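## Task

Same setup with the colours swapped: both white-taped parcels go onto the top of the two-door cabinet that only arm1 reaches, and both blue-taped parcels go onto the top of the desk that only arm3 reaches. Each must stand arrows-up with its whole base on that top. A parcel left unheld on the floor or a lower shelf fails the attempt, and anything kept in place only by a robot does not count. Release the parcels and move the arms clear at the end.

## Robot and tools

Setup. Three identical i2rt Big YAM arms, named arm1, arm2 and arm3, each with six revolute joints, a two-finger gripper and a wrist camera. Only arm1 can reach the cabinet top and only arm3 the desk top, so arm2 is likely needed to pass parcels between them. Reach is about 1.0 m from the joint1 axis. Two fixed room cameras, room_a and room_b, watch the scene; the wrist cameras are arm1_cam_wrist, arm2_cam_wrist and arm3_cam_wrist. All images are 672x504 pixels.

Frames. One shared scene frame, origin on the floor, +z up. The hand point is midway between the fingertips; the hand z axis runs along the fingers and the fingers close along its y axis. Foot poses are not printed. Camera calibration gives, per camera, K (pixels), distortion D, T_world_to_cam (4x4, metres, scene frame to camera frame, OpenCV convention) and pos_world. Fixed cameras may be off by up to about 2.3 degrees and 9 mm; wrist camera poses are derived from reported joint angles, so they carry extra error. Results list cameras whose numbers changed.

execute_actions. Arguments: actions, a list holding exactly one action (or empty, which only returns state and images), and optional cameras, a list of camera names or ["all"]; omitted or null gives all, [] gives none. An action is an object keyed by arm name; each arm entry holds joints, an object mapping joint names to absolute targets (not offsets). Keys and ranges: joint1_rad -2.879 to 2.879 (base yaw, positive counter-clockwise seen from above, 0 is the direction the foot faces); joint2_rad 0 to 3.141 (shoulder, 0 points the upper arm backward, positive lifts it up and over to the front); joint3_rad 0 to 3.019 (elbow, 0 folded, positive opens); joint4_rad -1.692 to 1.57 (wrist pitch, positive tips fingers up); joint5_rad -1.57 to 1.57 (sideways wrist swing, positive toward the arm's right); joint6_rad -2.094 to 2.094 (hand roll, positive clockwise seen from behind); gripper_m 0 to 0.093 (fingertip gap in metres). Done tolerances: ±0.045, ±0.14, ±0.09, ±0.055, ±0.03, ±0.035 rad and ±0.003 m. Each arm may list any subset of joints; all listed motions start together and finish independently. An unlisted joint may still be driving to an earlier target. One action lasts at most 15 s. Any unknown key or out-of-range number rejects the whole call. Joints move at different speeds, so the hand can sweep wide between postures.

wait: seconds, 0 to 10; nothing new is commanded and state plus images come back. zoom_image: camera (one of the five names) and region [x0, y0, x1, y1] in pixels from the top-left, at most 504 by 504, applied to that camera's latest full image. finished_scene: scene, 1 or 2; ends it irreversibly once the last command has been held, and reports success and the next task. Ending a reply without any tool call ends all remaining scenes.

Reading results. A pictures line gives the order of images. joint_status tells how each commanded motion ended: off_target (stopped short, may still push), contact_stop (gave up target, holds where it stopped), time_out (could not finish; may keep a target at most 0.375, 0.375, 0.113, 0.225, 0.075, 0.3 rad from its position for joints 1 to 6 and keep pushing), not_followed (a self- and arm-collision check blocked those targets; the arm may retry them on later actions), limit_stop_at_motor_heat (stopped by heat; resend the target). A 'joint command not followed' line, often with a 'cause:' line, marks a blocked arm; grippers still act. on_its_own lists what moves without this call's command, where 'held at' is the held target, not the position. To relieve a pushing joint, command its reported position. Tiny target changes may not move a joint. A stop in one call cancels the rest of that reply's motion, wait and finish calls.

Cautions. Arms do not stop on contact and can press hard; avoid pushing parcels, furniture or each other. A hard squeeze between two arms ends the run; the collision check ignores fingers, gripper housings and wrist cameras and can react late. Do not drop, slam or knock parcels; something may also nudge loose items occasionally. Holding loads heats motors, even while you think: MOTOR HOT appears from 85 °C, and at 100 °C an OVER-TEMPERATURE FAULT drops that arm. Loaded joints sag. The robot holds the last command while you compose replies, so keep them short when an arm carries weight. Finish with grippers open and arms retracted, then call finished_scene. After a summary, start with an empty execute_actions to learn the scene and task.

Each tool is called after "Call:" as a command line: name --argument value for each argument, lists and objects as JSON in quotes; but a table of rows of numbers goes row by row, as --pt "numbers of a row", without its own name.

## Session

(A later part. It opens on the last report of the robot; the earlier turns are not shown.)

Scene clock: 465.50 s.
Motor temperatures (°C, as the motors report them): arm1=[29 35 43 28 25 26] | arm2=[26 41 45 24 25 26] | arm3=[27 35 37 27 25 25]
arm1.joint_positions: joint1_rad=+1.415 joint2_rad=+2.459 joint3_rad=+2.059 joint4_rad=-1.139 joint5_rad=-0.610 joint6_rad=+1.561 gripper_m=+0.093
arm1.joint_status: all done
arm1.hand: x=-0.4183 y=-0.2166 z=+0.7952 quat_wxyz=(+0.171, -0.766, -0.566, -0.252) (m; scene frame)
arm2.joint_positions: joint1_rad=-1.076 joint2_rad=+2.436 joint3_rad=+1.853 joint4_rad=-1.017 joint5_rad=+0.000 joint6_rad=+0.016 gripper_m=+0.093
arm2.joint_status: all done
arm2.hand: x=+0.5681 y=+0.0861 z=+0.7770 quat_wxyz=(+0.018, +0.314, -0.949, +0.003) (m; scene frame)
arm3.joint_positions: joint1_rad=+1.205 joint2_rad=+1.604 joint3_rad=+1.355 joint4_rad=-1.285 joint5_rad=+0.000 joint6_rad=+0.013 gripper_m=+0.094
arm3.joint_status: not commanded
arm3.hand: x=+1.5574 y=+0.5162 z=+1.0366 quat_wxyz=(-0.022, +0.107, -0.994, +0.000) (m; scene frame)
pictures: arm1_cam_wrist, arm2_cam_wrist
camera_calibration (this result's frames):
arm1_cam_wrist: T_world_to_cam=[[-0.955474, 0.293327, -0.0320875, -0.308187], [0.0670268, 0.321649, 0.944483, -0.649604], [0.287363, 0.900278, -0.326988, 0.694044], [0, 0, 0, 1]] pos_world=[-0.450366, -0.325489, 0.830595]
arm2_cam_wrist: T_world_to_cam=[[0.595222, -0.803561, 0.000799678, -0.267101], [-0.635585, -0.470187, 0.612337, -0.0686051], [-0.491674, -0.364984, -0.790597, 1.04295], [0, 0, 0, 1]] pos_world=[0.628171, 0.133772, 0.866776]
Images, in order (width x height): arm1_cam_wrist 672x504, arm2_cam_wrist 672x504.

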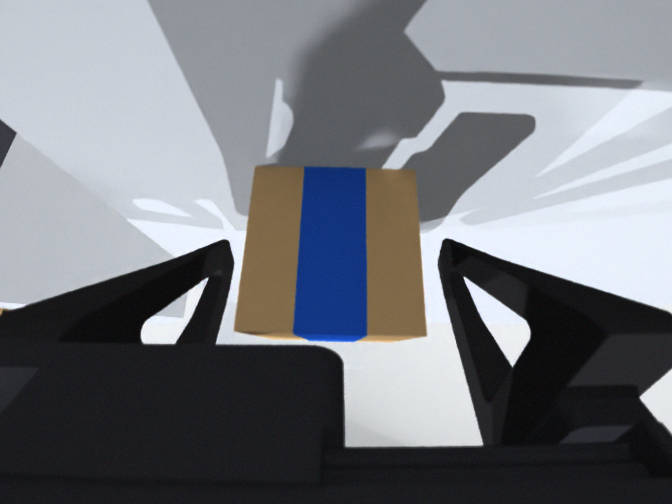

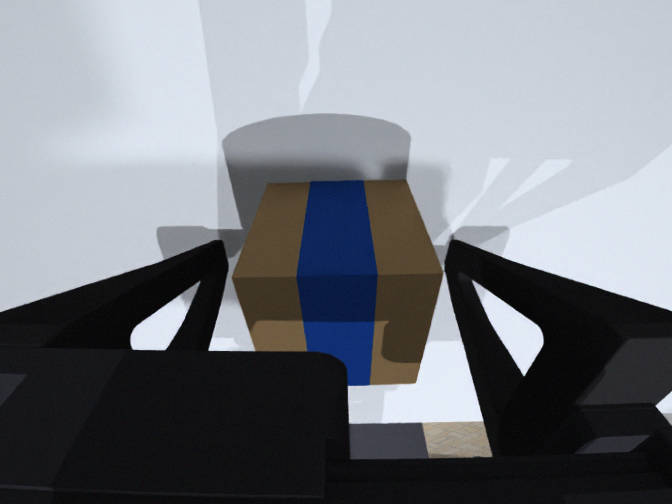

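Call:
execute_actions --actions '[{"arm2":{"joints":{"joint2_rad":2.15,"joint3_rad":1.85,"joint4_rad":-1.25}},"arm1":{"joints":{"joint2_rad":2.2,"joint4_rad":-1.35}},"arm3":{"joints":{"joint1_rad":-0.6,"joint6_rad":-0.1}}}]' --cameras '["arm1_cam_wrist","arm2_cam_wrist"]'

Call:
execute_actions --actions '[{"arm2":{"joints":{"joint1_rad":0.1,"joint2_rad":1.75,"joint3_rad":1.37,"joint4_rad":-1.18,"joint5_rad":-0.96,"joint6_rad":-1.571}},"arm1":{"joints":{"joint2_rad":1.97,"joint3_rad":1.55,"joint4_rad":-1.12,"joint5_rad":0.0,"joint6_rad":-0.384}}}]' --cameras '["arm1_cam_wrist","room_a"]'

Scene clock: 480.77 s.
Motor temperatures (°C, as the motors report them): arm1=[29 35 43 28 25 26] | arm2=[26 41 44 24 25 26] | arm3=[27 35 37 27 25 25]
arm1.joint_positions: joint1_rad=+1.415 joint2_rad=+2.206 joint3_rad=+2.075 joint4_rad=-1.337 joint5_rad=-0.610 joint6_rad=+1.561 gripper_m=+0.093
arm1.joint_status: all done
arm1.hand: x=-0.4307 y=-0.2140 z=+0.9734 quat_wxyz=(+0.143, -0.759, -0.574, -0.271) (m; scene frame)
arm2.joint_positions: joint1_rad=-1.076 joint2_rad=+2.144 joint3_rad=+1.834 joint4_rad=-1.242 joint5_rad=+0.000 joint6_rad=+0.016 gripper_m=+0.093
arm2.joint_status: all done
arm2.hand: x=+0.5592 y=+0.0779 z=+0.9582 quat_wxyz=(-0.005, +0.314, -0.949, -0.005) (m; scene frame)
arm3.joint_positions: joint1_rad=-0.606 joint2_rad=+1.604 joint3_rad=+1.355 joint4_rad=-1.285 joint5_rad=+0.000 joint6_rad=-0.086 gripper_m=+0.094
arm3.joint_status: all done
arm3.hand: x=+1.0807 y=-0.0729 z=+1.0357 quat_wxyz=(-0.016, -0.681, -0.732, +0.013) (m; scene frame)
pictures: arm1_cam_wrist, arm2_cam_wrist
camera_calibration (this result's frames):
arm1_cam_wrist: T_world_to_cam=[[-0.950768, 0.292336, -0.102854, -0.244387], [0.0036003, 0.34229, 0.939588, -0.836109], [0.309881, 0.89296, -0.326491, 0.76113], [0, 0, 0, 1]] pos_world=[-0.465205, -0.322023, 1.00896]
arm2_cam_wrist: T_world_to_cam=[[0.594971, -0.803748, -0.0000433044, -0.267591], [-0.658511, -0.487491, 0.573338, -0.137495], [-0.46084, -0.341091, -0.819319, 1.1873], [0, 0, 0, 1]] pos_world=[0.615821, 0.122873, 1.0516]
Images, in order (width x height): arm1_cam_wrist 672x504, arm2_cam_wrist 672x504.

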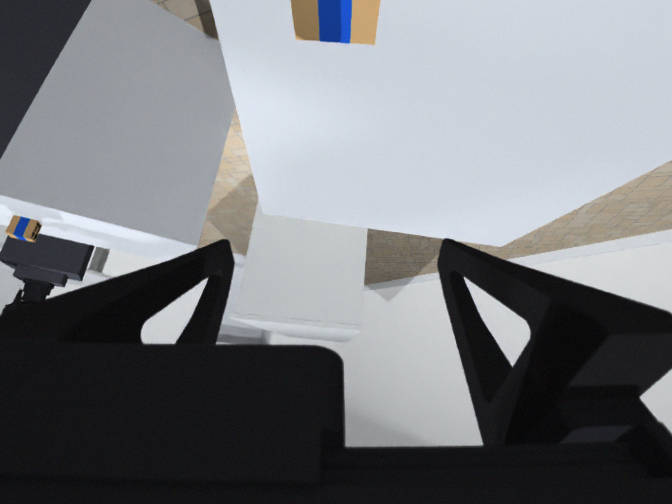

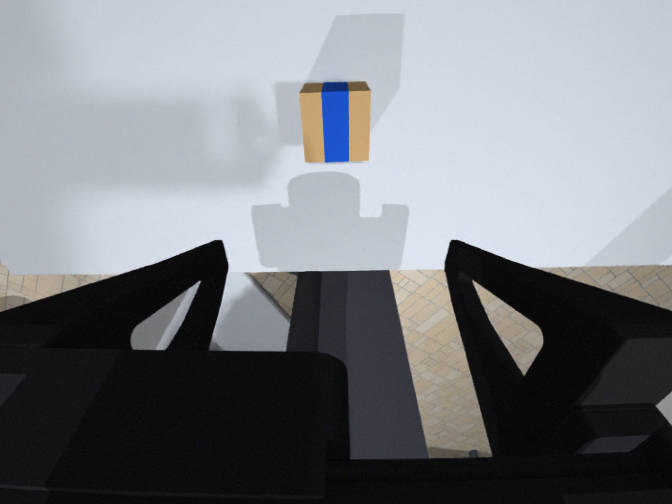

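Scene clock: 483.10 s.
Motor temperatures (°C, as the motors report them): arm1=[29 35 43 28 25 26] | arm2=[26 41 44 24 25 26] | arm3=[27 35 37 27 25 25]
arm1.joint_positions: joint1_rad=+1.415 joint2_rad=+1.985 joint3_rad=+1.533 joint4_rad=-1.134 joint5_rad=-0.003 joint6_rad=-0.369 gripper_m=+0.093
arm1.joint_status: all done
arm1.hand: x=-0.5814 y=-0.2673 z=+0.8809 quat_wxyz=(+0.012, +0.027, -1.000, -0.010) (m; scene frame)
arm2.joint_positions: joint1_rad=+0.103 joint2_rad=+1.744 joint3_rad=+1.368 joint4_rad=-1.180 joint5_rad=-0.957 joint6_rad=-1.554 gripper_m=+0.093
arm2.joint_status: all done
arm2.hand: x=-0.2260 y=+0.1385 z=+1.0939 quat_wxyz=(+0.057, +0.879, +0.113, -0.460) (m; scene frame)
arm3.joint_positions: joint1_rad=-0.606 joint2_rad=+1.604 joint3_rad=+1.355 joint4_rad=-1.285 joint5_rad=+0.000 joint6_rad=-0.086 gripper_m=+0.094
arm3.joint_status: not commanded
arm3.hand: x=+1.0807 y=-0.0729 z=+1.0357 quat_wxyz=(-0.016, -0.681, -0.732, +0.013) (m; scene frame)
pictures: arm1_cam_wrist, room_a
camera_calibration (this result's frames):
arm1_cam_wrist: T_world_to_cam=[[0.0663559, -0.997526, -0.0232054, -0.205203], [-0.797328, -0.0669921, 0.599816, -1.00617], [-0.599887, -0.021299, -0.799801, 0.46888], [0, 0, 0, 1]] pos_world=[-0.50736, -0.262114, 0.973768]
Images, in order (width x height): arm1_cam_wrist 672x504, room_a 672x504.

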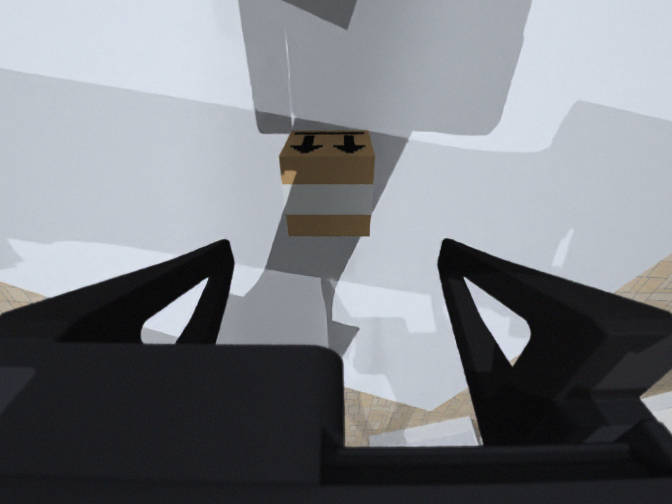

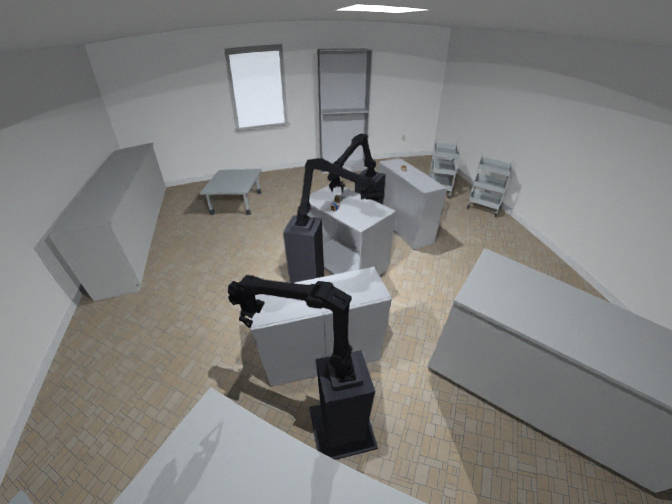

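Call:
execute_actions --actions '[{"arm1":{"joints":{"joint1_rad":1.43,"joint2_rad":2.005,"joint3_rad":1.455,"joint4_rad":-0.985}},"arm3":{"joints":{"joint1_rad":-1.606,"joint3_rad":1.69,"joint4_rad":-1.3}}}]' --cameras '["arm1_cam_wrist"]'

Scene clock: 500.13 s.
Motor temperatures (°C, as the motors report them): arm1=[29 35 42 28 25 26] | arm2=[26 40 43 24 25 26] | arm3=[27 35 37 27 25 25]
arm1.joint_positions: joint1_rad=+1.417 joint2_rad=+2.008 joint3_rad=+1.446 joint4_rad=-0.999 joint5_rad=-0.003 joint6_rad=-0.370 gripper_m=+0.093
arm1.joint_status: all done
arm1.hand: x=-0.5884 y=-0.2636 z=+0.8391 quat_wxyz=(+0.000, +0.029, -1.000, -0.006) (m; scene frame)
arm2.joint_positions: joint1_rad=+0.103 joint2_rad=+1.744 joint3_rad=+1.368 joint4_rad=-1.180 joint5_rad=-0.957 joint6_rad=-1.555 gripper_m=+0.093
arm2.joint_status: not commanded
arm2.hand: x=-0.2260 y=+0.1385 z=+1.0939 quat_wxyz=(+0.057, +0.879, +0.113, -0.460) (m; scene frame)
arm3.joint_positions: joint1_rad=-1.610 joint2_rad=+1.605 joint3_rad=+1.654 joint4_rad=-1.292 joint5_rad=+0.002 joint6_rad=-0.088 gripper_m=+0.094
arm3.joint_status: all done
arm3.hand: x=+0.6072 y=+0.1141 z=+1.1568 quat_wxyz=(-0.040, -0.937, -0.310, +0.156) (m; scene frame)
pictures: arm1_cam_wrist
camera_calibration (this result's frames):
arm1_cam_wrist: T_world_to_cam=[[0.0692775, -0.997497, -0.0141575, -0.207837], [-0.810905, -0.0645731, 0.581604, -0.978514], [-0.581063, -0.0288117, -0.813349, 0.451752], [0, 0, 0, 1]] pos_world=[-0.516587, -0.257487, 0.933598]
Images, in order (width x height): arm1_cam_wrist 672x504.

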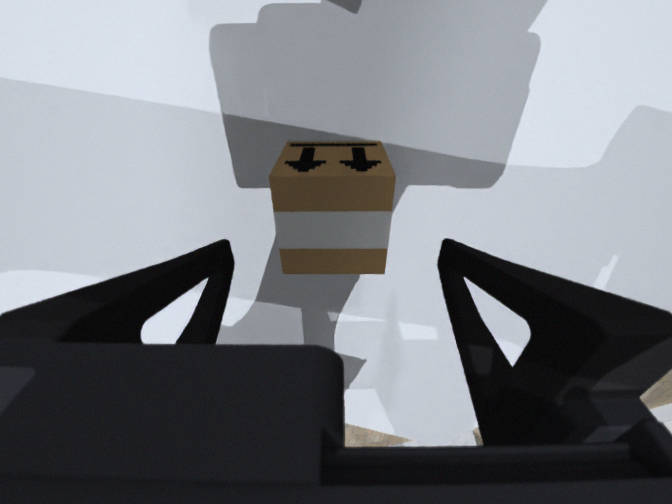

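Call:
execute_actions --actions '[{"arm1":{"joints":{"joint2_rad":2.082,"joint3_rad":1.42,"joint4_rad":-0.89}},"arm3":{"joints":{"joint2_rad":2.06,"joint4_rad":-1.15}}}]' --cameras '["arm1_cam_wrist","arm3_cam_wrist"]'

Scene clock: 503.87 s.
Motor temperatures (°C, as the motors report them): arm1=[29 35 42 28 25 26] | arm2=[26 40 43 24 25 26] | arm3=[27 35 38 27 25 25]
arm1.joint_positions: joint1_rad=+1.421 joint2_rad=+2.086 joint3_rad=+1.412 joint4_rad=-0.903 joint5_rad=-0.001 joint6_rad=-0.372 gripper_m=+0.093
arm1.joint_status: all done
arm1.hand: x=-0.5926 y=-0.2598 z=+0.7862 quat_wxyz=(+0.008, +0.032, -0.999, -0.007) (m; scene frame)
arm2.joint_positions: joint1_rad=+0.103 joint2_rad=+1.744 joint3_rad=+1.368 joint4_rad=-1.180 joint5_rad=-0.957 joint6_rad=-1.555 gripper_m=+0.093
arm2.joint_status: not commanded
arm2.hand: x=-0.2260 y=+0.1385 z=+1.0939 quat_wxyz=(+0.057, +0.879, +0.113, -0.460) (m; scene frame)
arm3.joint_positions: joint1_rad=-1.610 joint2_rad=+2.063 joint3_rad=+1.666 joint4_rad=-1.161 joint5_rad=+0.002 joint6_rad=-0.088 gripper_m=+0.094
arm3.joint_status: all done
arm3.hand: x=+0.5641 y=+0.0854 z=+0.9028 quat_wxyz=(-0.004, -0.949, -0.315, +0.004) (m; scene frame)
pictures: arm1_cam_wrist, arm3_cam_wrist
camera_calibration (this result's frames):
arm1_cam_wrist: T_world_to_cam=[[0.0752641, -0.997008, -0.0176448, -0.198053], [-0.80179, -0.0710284, 0.59337, -0.956441], [-0.592847, -0.030512, -0.804737, 0.392218], [0, 0, 0, 1]] pos_world=[-0.519433, -0.253428, 0.879661]
arm3_cam_wrist: T_world_to_cam=[[-0.589881, 0.807452, 0.00783453, 0.255312], [0.663207, 0.478923, 0.575143, -0.935445], [0.460648, 0.344461, -0.818016, 0.577086], [0, 0, 0, 1]] pos_world=[0.505164, 0.0430699, 1.00808]
Images, in order (width x height): arm1_cam_wrist 672x504, arm3_cam_wrist 672x504.

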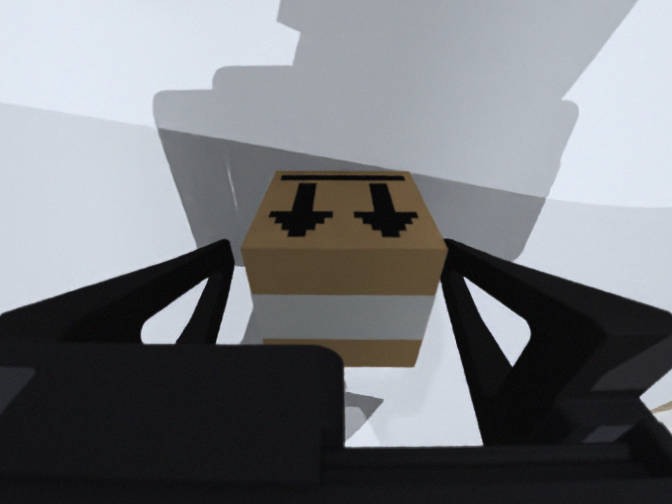

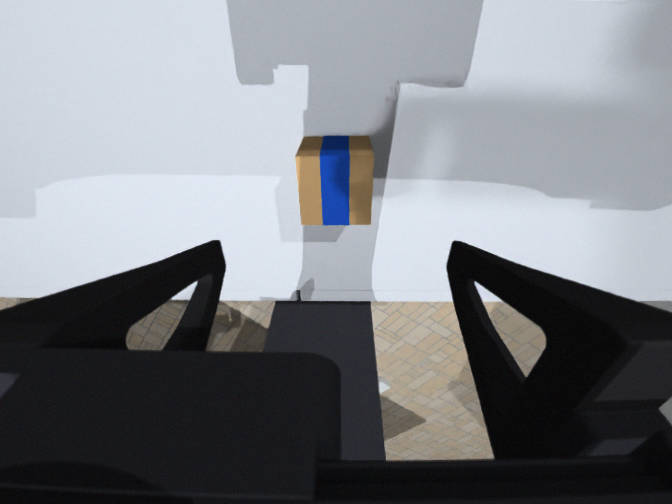

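Call:
execute_actions --actions '[{"arm1":{"joints":{"gripper_m":0.04}},"arm3":{"joints":{"joint2_rad":2.11,"joint3_rad":1.562,"joint4_rad":-0.99}}}]' --cameras '["arm1_cam_wrist","arm3_cam_wrist"]'

Scene clock: 511.40 s.
Motor temperatures (°C, as the motors report them): arm1=[29 35 41 28 25 26] | arm2=[26 39 42 24 25 26] | arm3=[27 36 38 27 25 25]
arm1.joint_positions: joint1_rad=+1.421 joint2_rad=+2.086 joint3_rad=+1.412 joint4_rad=-0.903 joint5_rad=-0.001 joint6_rad=-0.372 gripper_m=+0.049
arm1.joint_status: gripper_m off_target (ended at +0.049, target +0.040)
arm1.hand: x=-0.5926 y=-0.2598 z=+0.7862 quat_wxyz=(+0.008, +0.032, -0.999, -0.007) (m; scene frame)
arm2.joint_positions: joint1_rad=+0.103 joint2_rad=+1.744 joint3_rad=+1.368 joint4_rad=-1.180 joint5_rad=-0.957 joint6_rad=-1.555 gripper_m=+0.093
arm2.joint_status: not commanded
arm2.hand: x=-0.2260 y=+0.1385 z=+1.0939 quat_wxyz=(+0.057, +0.879, +0.113, -0.460) (m; scene frame)
arm3.joint_positions: joint1_rad=-1.610 joint2_rad=+2.105 joint3_rad=+1.569 joint4_rad=-1.006 joint5_rad=+0.002 joint6_rad=-0.088 gripper_m=+0.094
arm3.joint_status: all done
arm3.hand: x=+0.5708 y=+0.0891 z=+0.8454 quat_wxyz=(-0.006, -0.949, -0.315, +0.012) (m; scene frame)
pictures: arm1_cam_wrist, arm3_cam_wrist
camera_calibration (this result's frames):
arm1_cam_wrist: T_world_to_cam=[[0.0752641, -0.997008, -0.0176448, -0.198053], [-0.80179, -0.0710284, 0.59337, -0.956441], [-0.592847, -0.030512, -0.804737, 0.392218], [0, 0, 0, 1]] pos_world=[-0.519433, -0.253428, 0.879661]
arm3_cam_wrist: T_world_to_cam=[[-0.589669, 0.807593, 0.0091164, 0.25555], [0.671199, 0.48374, 0.561683, -0.902297], [0.449201, 0.337326, -0.827302, 0.540751], [0, 0, 0, 1]] pos_world=[0.513405, 0.0476872, 0.95184]
Images, in order (width x height): arm1_cam_wrist 672x504, arm3_cam_wrist 672x504.

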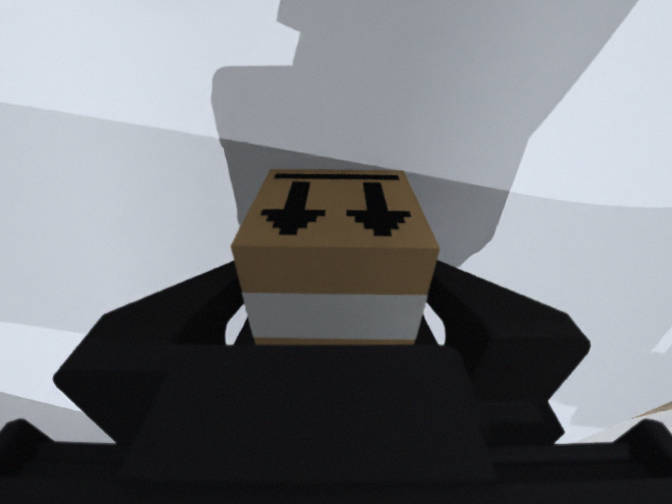

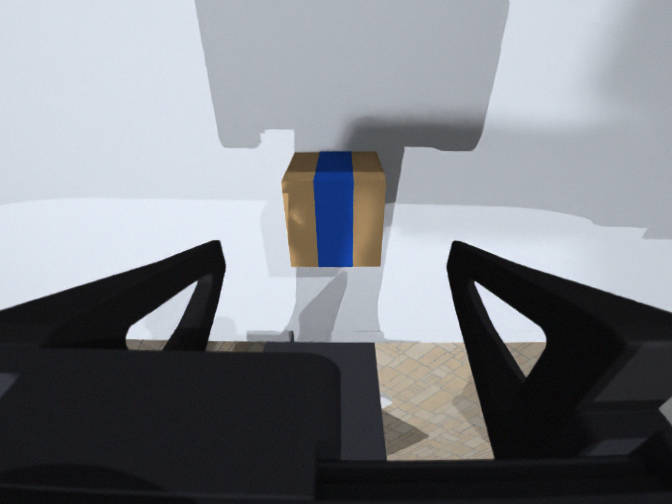

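Call:
execute_actions --actions '[{"arm1":{"joints":{"joint2_rad":1.72,"joint3_rad":1.72,"joint4_rad":-1.57}},"arm3":{"joints":{"joint2_rad":2.195,"joint3_rad":1.535,"joint4_rad":-0.895}}}]' --cameras '["arm1_cam_wrist","arm3_cam_wrist"]'

Scene clock: 516.03 s.
Motor temperatures (°C, as the motors report them): arm1=[29 34 41 28 25 26] | arm2=[26 39 42 24 25 26] | arm3=[27 36 38 27 25 25]
arm1.joint_positions: joint1_rad=+1.421 joint2_rad=+1.740 joint3_rad=+1.701 joint4_rad=-1.558 joint5_rad=-0.001 joint6_rad=-0.372 gripper_m=+0.049
arm1.joint_status: all done
arm1.hand: x=-0.6245 y=-0.2519 z=+1.0758 quat_wxyz=(+0.018, +0.032, -0.999, -0.011) (m; scene frame)
arm2.joint_positions: joint1_rad=+0.103 joint2_rad=+1.744 joint3_rad=+1.368 joint4_rad=-1.180 joint5_rad=-0.957 joint6_rad=-1.555 gripper_m=+0.093
arm2.joint_status: not commanded
arm2.hand: x=-0.2260 y=+0.1385 z=+1.0939 quat_wxyz=(+0.057, +0.879, +0.113, -0.460) (m; scene frame)
arm3.joint_positions: joint1_rad=-1.610 joint2_rad=+2.193 joint3_rad=+1.540 joint4_rad=-0.910 joint5_rad=+0.002 joint6_rad=-0.088 gripper_m=+0.094
arm3.joint_status: all done
arm3.hand: x=+0.5759 y=+0.0918 z=+0.7852 quat_wxyz=(-0.003, -0.949, -0.315, +0.001) (m; scene frame)
pictures: arm1_cam_wrist, arm3_cam_wrist
camera_calibration (this result's frames):
arm1_cam_wrist: T_world_to_cam=[[0.0749858, -0.996859, -0.0254875, -0.174362], [-0.78976, -0.0749736, 0.608816, -1.16337], [-0.608815, -0.0255236, -0.792902, 0.585208], [0, 0, 0, 1]] pos_world=[-0.549422, -0.2461, 1.16785]
arm3_cam_wrist: T_world_to_cam=[[-0.589937, 0.807415, 0.00747607, 0.258422], [0.660944, 0.477558, 0.578871, -0.88015], [0.463819, 0.346439, -0.815385, 0.469155], [0, 0, 0, 1]] pos_world=[0.51658, 0.0491353, 0.890103]
Images, in order (width x height): arm1_cam_wrist 672x504, arm3_cam_wrist 672x504.

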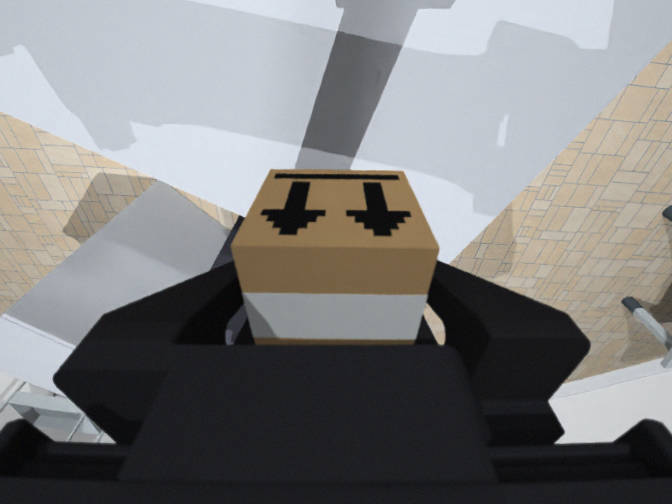

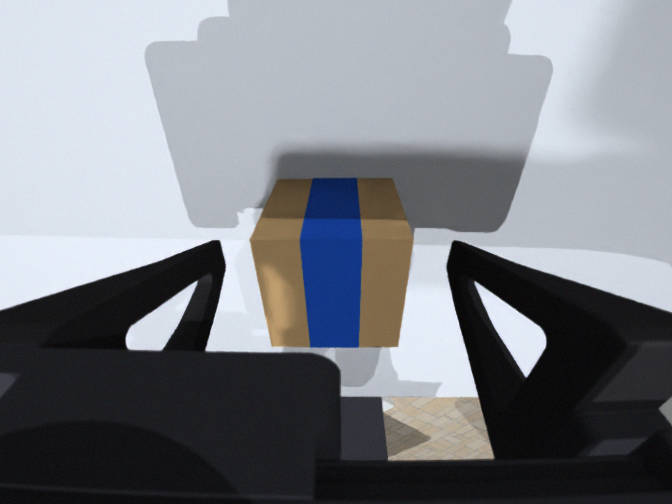

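Call:
execute_actions --actions '[{"arm1":{"joints":{"joint1_rad":-2.392,"joint6_rad":0.0}},"arm3":{"joints":{"joint2_rad":2.22,"joint3_rad":1.525}},"arm2":{"joints":{"joint1_rad":0.45,"joint3_rad":1.25}}}]' --cameras '["arm1_cam_wrist","arm3_cam_wrist","room_a"]'

Scene clock: 537.90 s.
Motor temperatures (°C, as the motors report them): arm1=[29 34 42 28 25 26] | arm2=[26 39 42 24 26 26] | arm3=[27 37 36 27 25 25]
arm1.joint_positions: joint1_rad=-2.399 joint2_rad=+1.740 joint3_rad=+1.701 joint4_rad=-1.558 joint5_rad=+0.001 joint6_rad=-0.013 gripper_m=+0.049
arm1.joint_status: all done
arm1.hand: x=-1.4179 y=+0.3489 z=+1.0917 quat_wxyz=(-0.003, -0.884, +0.468, -0.004) (m; scene frame)
arm2.joint_positions: joint1_rad=+0.460 joint2_rad=+1.748 joint3_rad=+1.245 joint4_rad=-1.180 joint5_rad=-0.959 joint6_rad=-1.555 gripper_m=+0.093
arm2.joint_status: all done
arm2.hand: x=-0.3455 y=-0.0179 z=+1.0510 quat_wxyz=(+0.190, +0.852, +0.240, -0.425) (m; scene frame)
arm3.joint_positions: joint1_rad=-1.610 joint2_rad=+2.195 joint3_rad=+1.540 joint4_rad=-0.910 joint5_rad=+0.002 joint6_rad=-0.088 gripper_m=+0.094
arm3.joint_status: all done
arm3.hand: x=+0.5762 y=+0.0920 z=+0.7841 quat_wxyz=(-0.003, -0.949, -0.315, +0.001) (m; scene frame)
pictures: arm1_cam_wrist, arm3_cam_wrist, room_a
camera_calibration (this result's frames):
arm1_cam_wrist: T_world_to_cam=[[0.820093, 0.572206, -0.0052741, 0.971403], [0.464708, -0.66059, 0.589633, 0.249408], [0.333908, -0.486004, -0.807654, 1.64358], [0, 0, 0, 1]] pos_world=[-1.46135, 0.407703, 1.18551]
arm3_cam_wrist: T_world_to_cam=[[-0.589959, 0.8074, 0.00732662, 0.258602], [0.659996, 0.476986, 0.580421, -0.880456], [0.465137, 0.347261, -0.814283, 0.46632], [0, 0, 0, 1]] pos_world=[0.516759, 0.0492357, 0.888858]
Images, in order (width x height): arm1_cam_wrist 672x504, arm3_cam_wrist 672x504, room_a 672x504.

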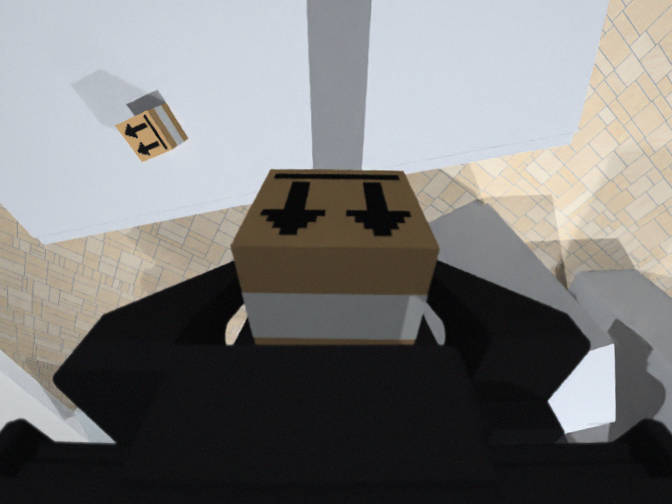

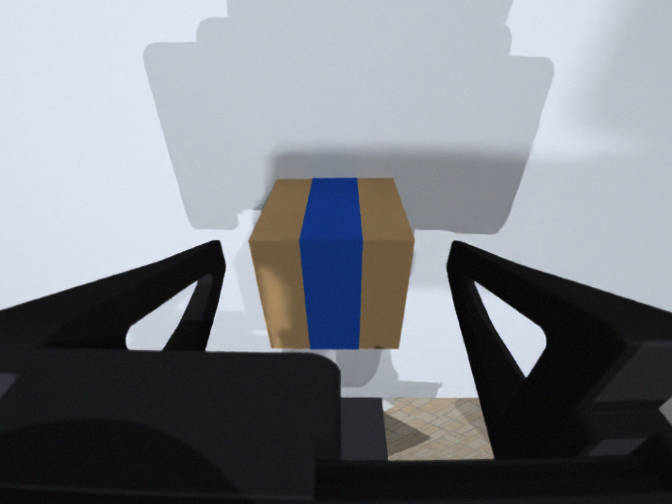

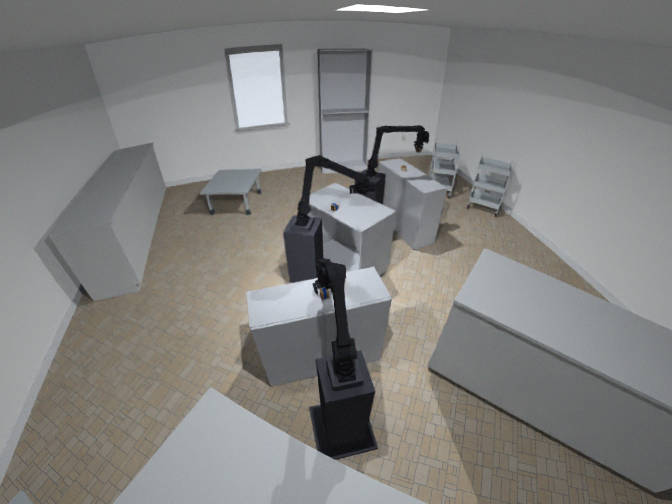

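Call:
execute_actions --actions '[{"arm1":{"joints":{"joint2_rad":2.07,"joint3_rad":1.42,"joint4_rad":-0.88}},"arm3":{"joints":{"joint2_rad":2.245,"joint4_rad":-0.88}},"arm2":{"joints":{"joint1_rad":0.882,"joint2_rad":1.97,"joint3_rad":1.03,"joint4_rad":-0.59}}}]' --cameras '["arm1_cam_wrist","arm2_cam_wrist","arm3_cam_wrist"]'

Scene clock: 549.97 s.
Motor temperatures (°C, as the motors report them): arm1=[29 34 42 28 25 26] | arm2=[26 39 42 24 26 26] | arm3=[27 37 35 27 25 25]
arm1.joint_positions: joint1_rad=-2.399 joint2_rad=+2.077 joint3_rad=+1.385 joint4_rad=-0.893 joint5_rad=+0.001 joint6_rad=-0.013 gripper_m=+0.049
arm1.joint_status: all done
arm1.hand: x=-1.4366 y=+0.3754 z=+0.7998 quat_wxyz=(+0.000, -0.884, +0.468, +0.001) (m; scene frame)
arm2.joint_positions: joint1_rad=+0.894 joint2_rad=+1.984 joint3_rad=+1.011 joint4_rad=-0.600 joint5_rad=-0.959 joint6_rad=-1.556 gripper_m=+0.093
arm2.joint_status: all done
arm2.hand: x=-0.4204 y=-0.2181 z=+0.8778 quat_wxyz=(+0.233, +0.769, +0.441, -0.399) (m; scene frame)
arm3.joint_positions: joint1_rad=-1.610 joint2_rad=+2.227 joint3_rad=+1.535 joint4_rad=-0.895 joint5_rad=+0.002 joint6_rad=-0.088 gripper_m=+0.094
arm3.joint_status: all done
arm3.hand: x=+0.5813 y=+0.0949 z=+0.7640 quat_wxyz=(+0.000, -0.949, -0.315, -0.010) (m; scene frame)
pictures: arm1_cam_wrist, arm2_cam_wrist, arm3_cam_wrist
camera_calibration (this result's frames):
arm1_cam_wrist: T_world_to_cam=[[0.820081, 0.572226, -0.00496163, 0.969752], [0.46874, -0.666747, 0.579423, 0.463998], [0.328253, -0.4775, -0.815012, 1.4215], [0, 0, 0, 1]] pos_world=[-1.47938, 0.433219, 0.894501]
arm2_cam_wrist: T_world_to_cam=[[-0.862083, 0.506748, -0.00442727, -0.24557], [0.479446, 0.812743, -0.331029, 0.675049], [-0.16415, -0.287497, -0.94361, 0.814438], [0, 0, 0, 1]] pos_world=[-0.40166, -0.190051, 0.990886]
arm3_cam_wrist: T_world_to_cam=[[-0.59021, 0.80723, 0.00555934, 0.260864], [0.648628, 0.470126, 0.598551, -0.880159], [0.480555, 0.356877, -0.801065, 0.426582], [0, 0, 0, 1]] pos_world=[0.519865, 0.0509712, 0.86709]
Images, in order (width x height): arm1_cam_wrist 672x504, arm2_cam_wrist 672x504, arm3_cam_wrist 672x504.

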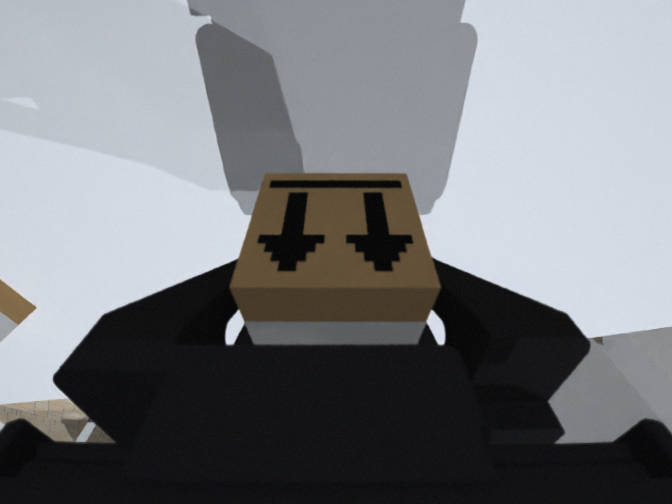

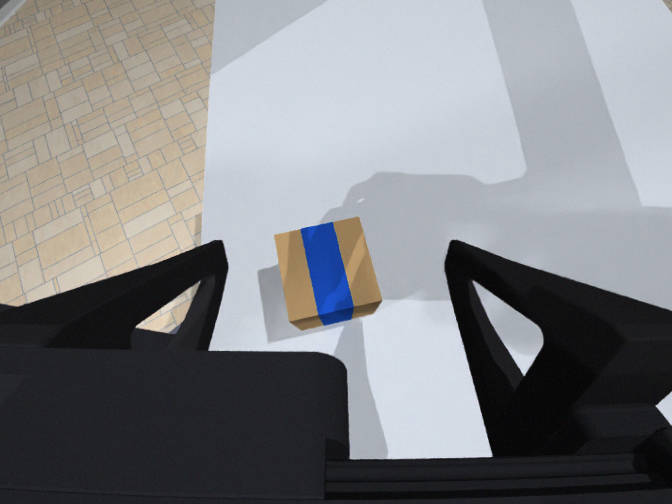

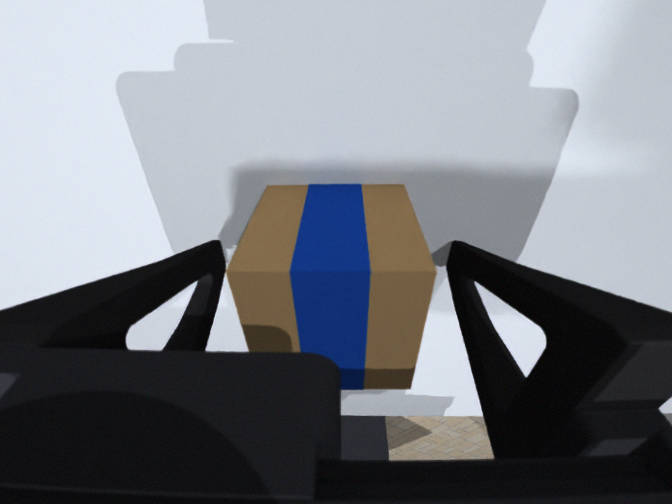

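Call:
execute_actions --actions '[{"arm1":{"joints":{"joint2_rad":2.12,"joint4_rad":-0.855}},"arm3":{"joints":{"joint2_rad":2.227,"gripper_m":0.04}},"arm2":{"joints":{"joint1_rad":0.925,"joint2_rad":2.075,"joint4_rad":-0.49}}}]' --cameras '["arm1_cam_wrist","arm2_cam_wrist","arm3_cam_wrist"]'

Scene clock: 565.37 s.
Motor temperatures (°C, as the motors report them): arm1=[29 34 42 28 25 26] | arm2=[26 39 41 24 26 26] | arm3=[27 37 35 27 25 25]
arm1.joint_positions: joint1_rad=-2.399 joint2_rad=+2.124 joint3_rad=+1.385 joint4_rad=-0.869 joint5_rad=+0.001 joint6_rad=-0.013 gripper_m=+0.049
arm1.joint_status: all done
arm1.hand: x=-1.4348 y=+0.3725 z=+0.7744 quat_wxyz=(-0.006, -0.884, +0.468, -0.009) (m; scene frame)
arm2.joint_positions: joint1_rad=+0.915 joint2_rad=+2.078 joint3_rad=+1.011 joint4_rad=-0.500 joint5_rad=-0.959 joint6_rad=-1.556 gripper_m=+0.093
arm2.joint_status: all done
arm2.hand: x=-0.4223 y=-0.2284 z=+0.8372 quat_wxyz=(+0.235, +0.764, +0.451, -0.398) (m; scene frame)
arm3.joint_positions: joint1_rad=-1.610 joint2_rad=+2.227 joint3_rad=+1.535 joint4_rad=-0.895 joint5_rad=+0.002 joint6_rad=-0.088 gripper_m=+0.049
arm3.joint_status: gripper_m off_target (ended at +0.049, target +0.040); the others done
arm3.hand: x=+0.5813 y=+0.0949 z=+0.7640 quat_wxyz=(+0.000, -0.949, -0.315, -0.010) (m; scene frame)
pictures: arm1_cam_wrist, arm2_cam_wrist, arm3_cam_wrist
camera_calibration (this result's frames):
arm1_cam_wrist: T_world_to_cam=[[0.820105, 0.572186, -0.00554843, 0.970298], [0.461106, -0.655092, 0.598528, 0.445812], [0.338835, -0.493414, -0.801083, 1.40916], [0, 0, 0, 1]] pos_world=[-1.47879, 0.432155, 0.867407]
arm2_cam_wrist: T_world_to_cam=[[-0.872898, 0.487901, 0.00134406, -0.255893], [0.460018, 0.823925, -0.330956, 0.665142], [-0.162581, -0.288273, -0.943645, 0.773404], [0, 0, 0, 1]] pos_world=[-0.403605, -0.200225, 0.950295]
arm3_cam_wrist: T_world_to_cam=[[-0.59021, 0.80723, 0.00555934, 0.260864], [0.648628, 0.470126, 0.598551, -0.880159], [0.480555, 0.356877, -0.801065, 0.426582], [0, 0, 0, 1]] pos_world=[0.519865, 0.0509712, 0.86709]
Images, in order (width x height): arm1_cam_wrist 672x504, arm2_cam_wrist 672x504, arm3_cam_wrist 672x504.

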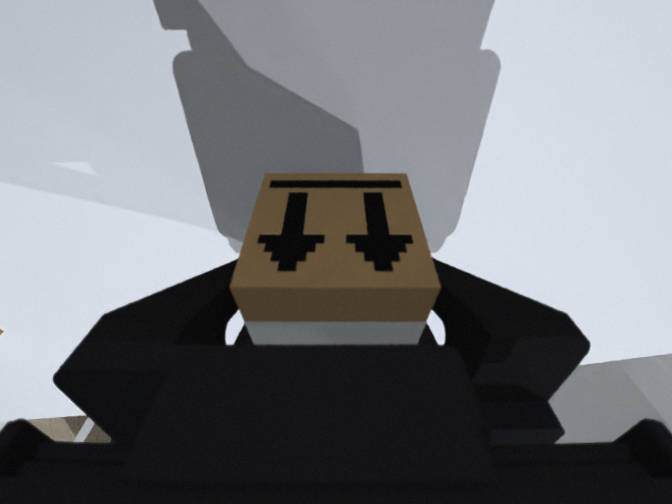

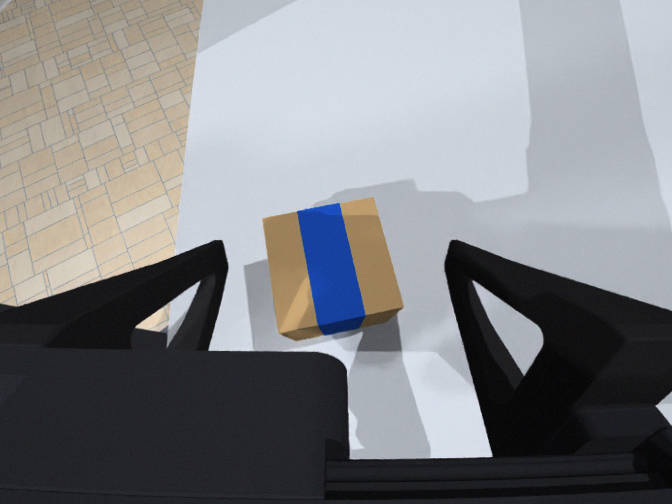

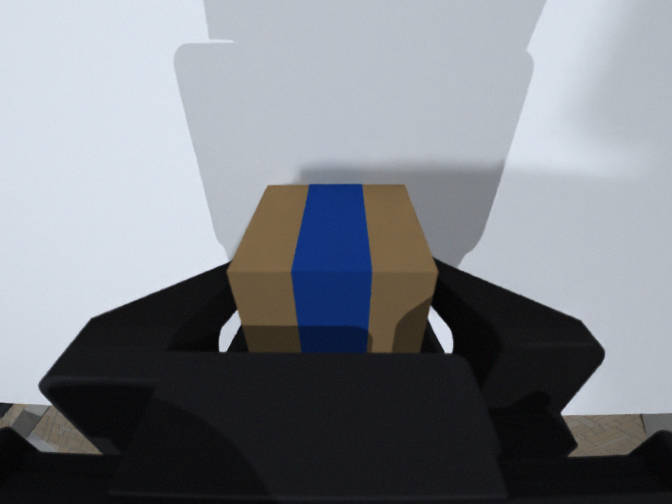

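Call:
execute_actions --actions '[{"arm1":{"joints":{"joint2_rad":2.15,"joint4_rad":-0.83}},"arm3":{"joints":{"joint2_rad":1.9,"joint3_rad":1.5,"joint4_rad":-1.17}},"arm2":{"joints":{"joint2_rad":2.185,"joint3_rad":1.04,"joint4_rad":-0.40}}}]' --cameras '["arm1_cam_wrist","arm2_cam_wrist"]'

Scene clock: 570.00 s.
Motor temperatures (°C, as the motors report them): arm1=[29 34 42 28 25 26] | arm2=[26 39 40 24 26 26] | arm3=[27 37 35 27 25 25]
arm1.joint_positions: joint1_rad=-2.399 joint2_rad=+2.135 joint3_rad=+1.387 joint4_rad=-0.845 joint5_rad=+0.001 joint6_rad=-0.013 gripper_m=+0.049
arm1.joint_status: all done
arm1.hand: x=-1.4374 y=+0.3764 z=+0.7692 quat_wxyz=(-0.002, -0.884, +0.468, -0.002) (m; scene frame)
arm2.joint_positions: joint1_rad=+0.916 joint2_rad=+2.187 joint3_rad=+1.021 joint4_rad=-0.408 joint5_rad=-0.965 joint6_rad=-1.560 gripper_m=+0.093
arm2.joint_status: all done
arm2.hand: x=-0.4193 y=-0.2312 z=+0.7934 quat_wxyz=(+0.239, +0.762, +0.450, -0.399) (m; scene frame)
arm3.joint_positions: joint1_rad=-1.610 joint2_rad=+1.894 joint3_rad=+1.495 joint4_rad=-1.156 joint5_rad=+0.002 joint6_rad=-0.088 gripper_m=+0.049
arm3.joint_status: all done
arm3.hand: x=+0.6093 y=+0.1136 z=+0.9386 quat_wxyz=(-0.004, -0.949, -0.315, +0.006) (m; scene frame)
pictures: arm1_cam_wrist, arm2_cam_wrist
camera_calibration (this result's frames):
arm1_cam_wrist: T_world_to_cam=[[0.820088, 0.572214, -0.0051605, 0.969838], [0.466183, -0.662842, 0.585931, 0.472636], [0.331857, -0.482921, -0.810345, 1.4009], [0, 0, 0, 1]] pos_world=[-1.48058, 0.434851, 0.863282]
arm2_cam_wrist: T_world_to_cam=[[-0.874462, 0.485087, -0.00253114, -0.250039], [0.457582, 0.823125, -0.336278, 0.654552], [-0.161041, -0.295221, -0.941759, 0.729324], [0, 0, 0, 1]] pos_world=[-0.40071, -0.202176, 0.906326]
Images, in order (width x height): arm1_cam_wrist 672x504, arm2_cam_wrist 672x504.

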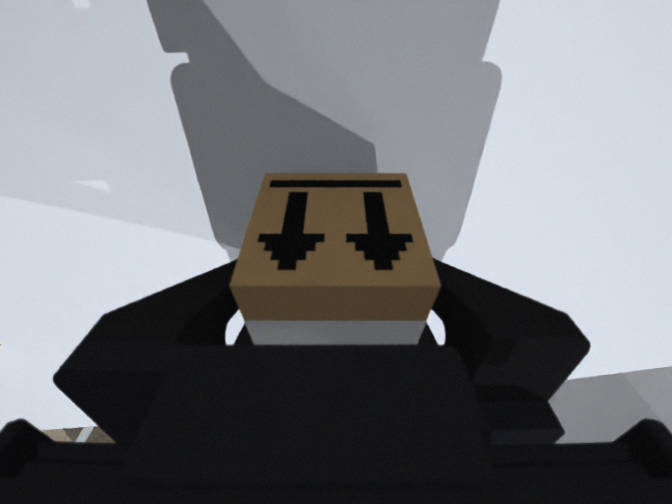

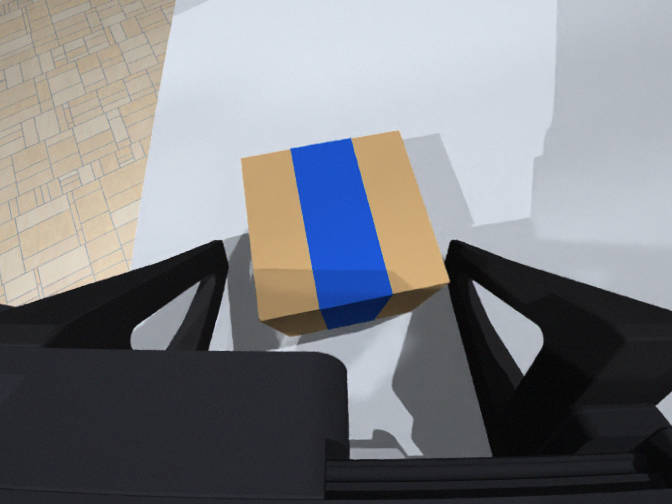

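Call:
execute_actions --actions '[{"arm1":{"joints":{"joint2_rad":2.175}},"arm3":{"joints":{"joint1_rad":1.44,"joint2_rad":1.65,"joint3_rad":1.3,"joint4_rad":-1.2}},"arm2":{"joints":{"gripper_m":0.04}}}]' --cameras '["arm1_cam_wrist","arm2_cam_wrist","arm3_cam_wrist"]'

Scene clock: 578.50 s.
Motor temperatures (°C, as the motors report them): arm1=[29 34 42 28 25 26] | arm2=[26 39 40 24 26 26] | arm3=[27 37 36 27 25 25]
arm1.joint_positions: joint1_rad=-2.399 joint2_rad=+2.136 joint3_rad=+1.387 joint4_rad=-0.845 joint5_rad=+0.001 joint6_rad=-0.013 gripper_m=+0.049
arm1.joint_status: all done
arm1.hand: x=-1.4373 y=+0.3762 z=+0.7686 quat_wxyz=(-0.003, -0.884, +0.468, -0.003) (m; scene frame)
arm2.joint_positions: joint1_rad=+0.916 joint2_rad=+2.187 joint3_rad=+1.021 joint4_rad=-0.408 joint5_rad=-0.963 joint6_rad=-1.560 gripper_m=+0.049
arm2.joint_status: gripper_m off_target (ended at +0.049, target +0.040)
arm2.hand: x=-0.4192 y=-0.2310 z=+0.7931 quat_wxyz=(+0.238, +0.763, +0.451, -0.398) (m; scene frame)
arm3.joint_positions: joint1_rad=+1.445 joint2_rad=+1.648 joint3_rad=+1.315 joint4_rad=-1.188 joint5_rad=-0.001 joint6_rad=-0.088 gripper_m=+0.049
arm3.joint_status: all done
arm3.hand: x=+1.5275 y=+0.6293 z=+1.0012 quat_wxyz=(-0.027, +0.273, -0.962, -0.002) (m; scene frame)
pictures: arm1_cam_wrist, arm2_cam_wrist, arm3_cam_wrist
camera_calibration (this result's frames):
arm1_cam_wrist: T_world_to_cam=[[0.820089, 0.572212, -0.00518891, 0.969867], [0.465815, -0.66228, 0.586857, 0.471347], [0.33237, -0.483693, -0.809674, 1.40077], [0, 0, 0, 1]] pos_world=[-1.48051, 0.434735, 0.862584]
arm2_cam_wrist: T_world_to_cam=[[-0.874457, 0.485099, -0.00212657, -0.250424], [0.457781, 0.823745, -0.334486, 0.653092], [-0.160507, -0.293467, -0.942398, 0.730268], [0, 0, 0, 1]] pos_world=[-0.400744, -0.202191, 0.906121]
arm3_cam_wrist: T_world_to_cam=[[0.517408, -0.855438, 0.0226985, -0.27609], [-0.727088, -0.425479, 0.538804, 0.837729], [-0.451256, -0.295285, -0.842125, 1.84602], [0, 0, 0, 1]] pos_world=[1.58498, 0.66536, 1.10947]
Images, in order (width x height): arm1_cam_wrist 672x504, arm2_cam_wrist 672x504, arm3_cam_wrist 672x504.

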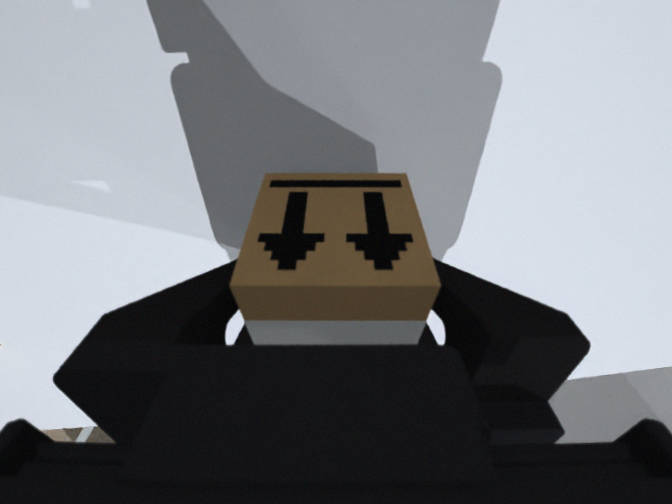

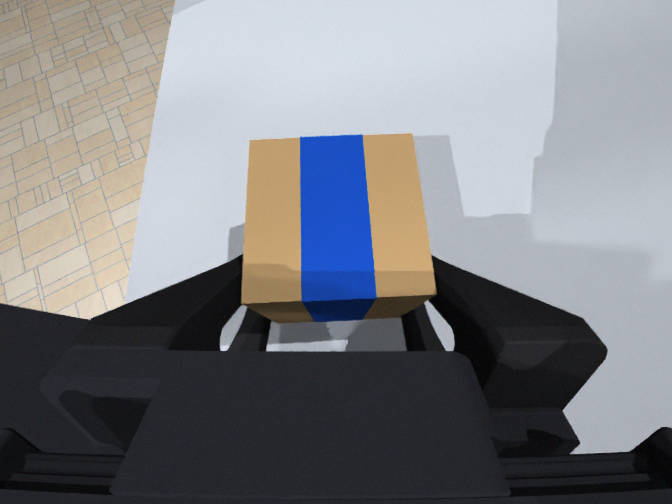

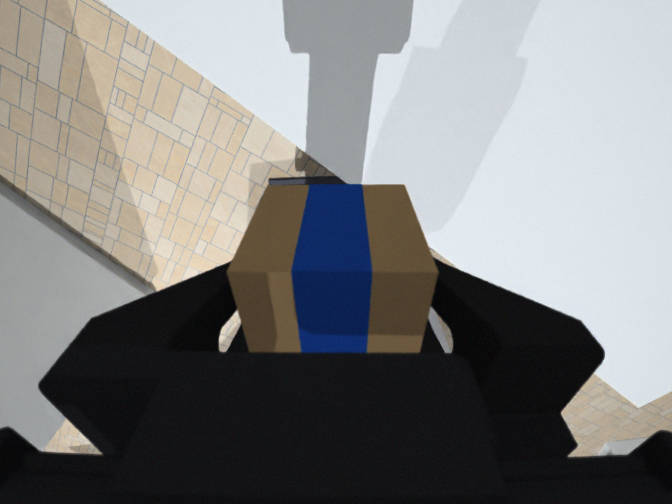

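Call:
execute_actions --actions '[{"arm1":{"joints":{"joint2_rad":2.136,"joint3_rad":1.60,"joint4_rad":-1.155}},"arm3":{"joints":{"joint2_rad":2.1,"joint3_rad":1.57,"joint4_rad":-1.03}},"arm2":{"joints":{"joint2_rad":1.80,"joint3_rad":1.22,"joint4_rad":-0.98}}}]' --cameras '["arm1_cam_wrist","arm2_cam_wrist"]'

Scene clock: 608.37 s.
Motor temperatures (°C, as the motors report them): arm1=[29 34 42 28 25 26] | arm2=[26 39 39 24 26 26] | arm3=[27 36 36 27 25 25]
arm1.joint_positions: joint1_rad=-2.399 joint2_rad=+2.142 joint3_rad=+1.570 joint4_rad=-1.143 joint5_rad=+0.001 joint6_rad=-0.013 gripper_m=+0.049
arm1.joint_status: all done
arm1.hand: x=-1.4441 y=+0.3868 z=+0.8230 quat_wxyz=(-0.032, -0.882, +0.467, -0.056) (m; scene frame)
arm2.joint_positions: joint1_rad=+0.916 joint2_rad=+1.798 joint3_rad=+1.210 joint4_rad=-0.972 joint5_rad=-0.960 joint6_rad=-1.560 gripper_m=+0.049
arm2.joint_status: all done
arm2.hand: x=-0.4588 y=-0.2088 z=+1.0162 quat_wxyz=(+0.232, +0.761, +0.454, -0.400) (m; scene frame)
arm3.joint_positions: joint1_rad=+1.445 joint2_rad=+2.118 joint3_rad=+1.530 joint4_rad=-1.035 joint5_rad=-0.001 joint6_rad=-0.088 gripper_m=+0.049
arm3.joint_status: all done
arm3.hand: x=+1.6093 y=+0.6692 z=+0.8304 quat_wxyz=(+0.023, +0.273, -0.962, +0.007) (m; scene frame)
pictures: arm1_cam_wrist, arm2_cam_wrist
camera_calibration (this result's frames):
arm1_cam_wrist: T_world_to_cam=[[0.820307, 0.571865, -0.00817816, 0.972565], [0.423608, -0.597909, 0.680486, 0.286674], [0.384256, -0.561672, -0.732716, 1.49399], [0, 0, 0, 1]] pos_world=[-1.49331, 0.45436, 0.907545]
arm2_cam_wrist: T_world_to_cam=[[-0.874376, 0.485109, 0.0116376, -0.309213], [0.454223, 0.826673, -0.332105, 0.72412], [-0.170727, -0.285098, -0.943171, 0.938462], [0, 0, 0, 1]] pos_world=[-0.439059, -0.181055, 1.12921]
Images, in order (width x height): arm1_cam_wrist 672x504, arm2_cam_wrist 672x504.

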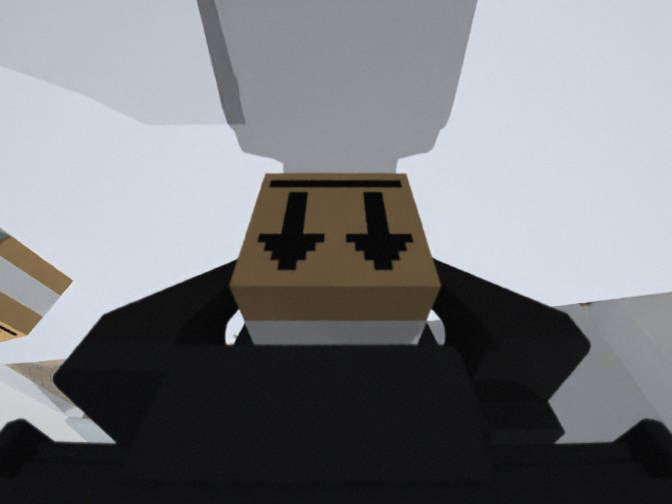

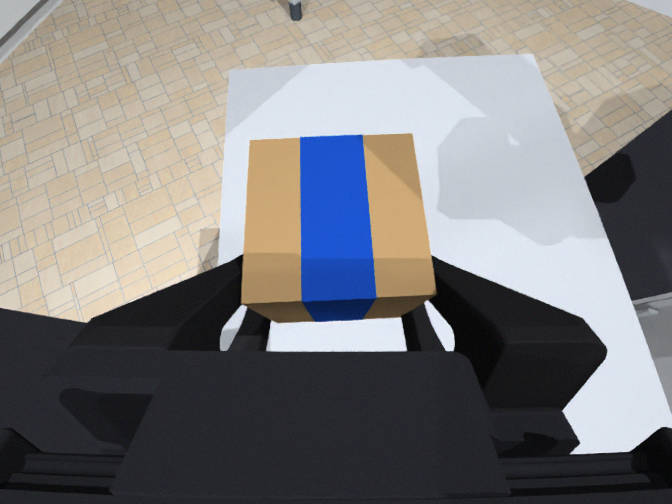

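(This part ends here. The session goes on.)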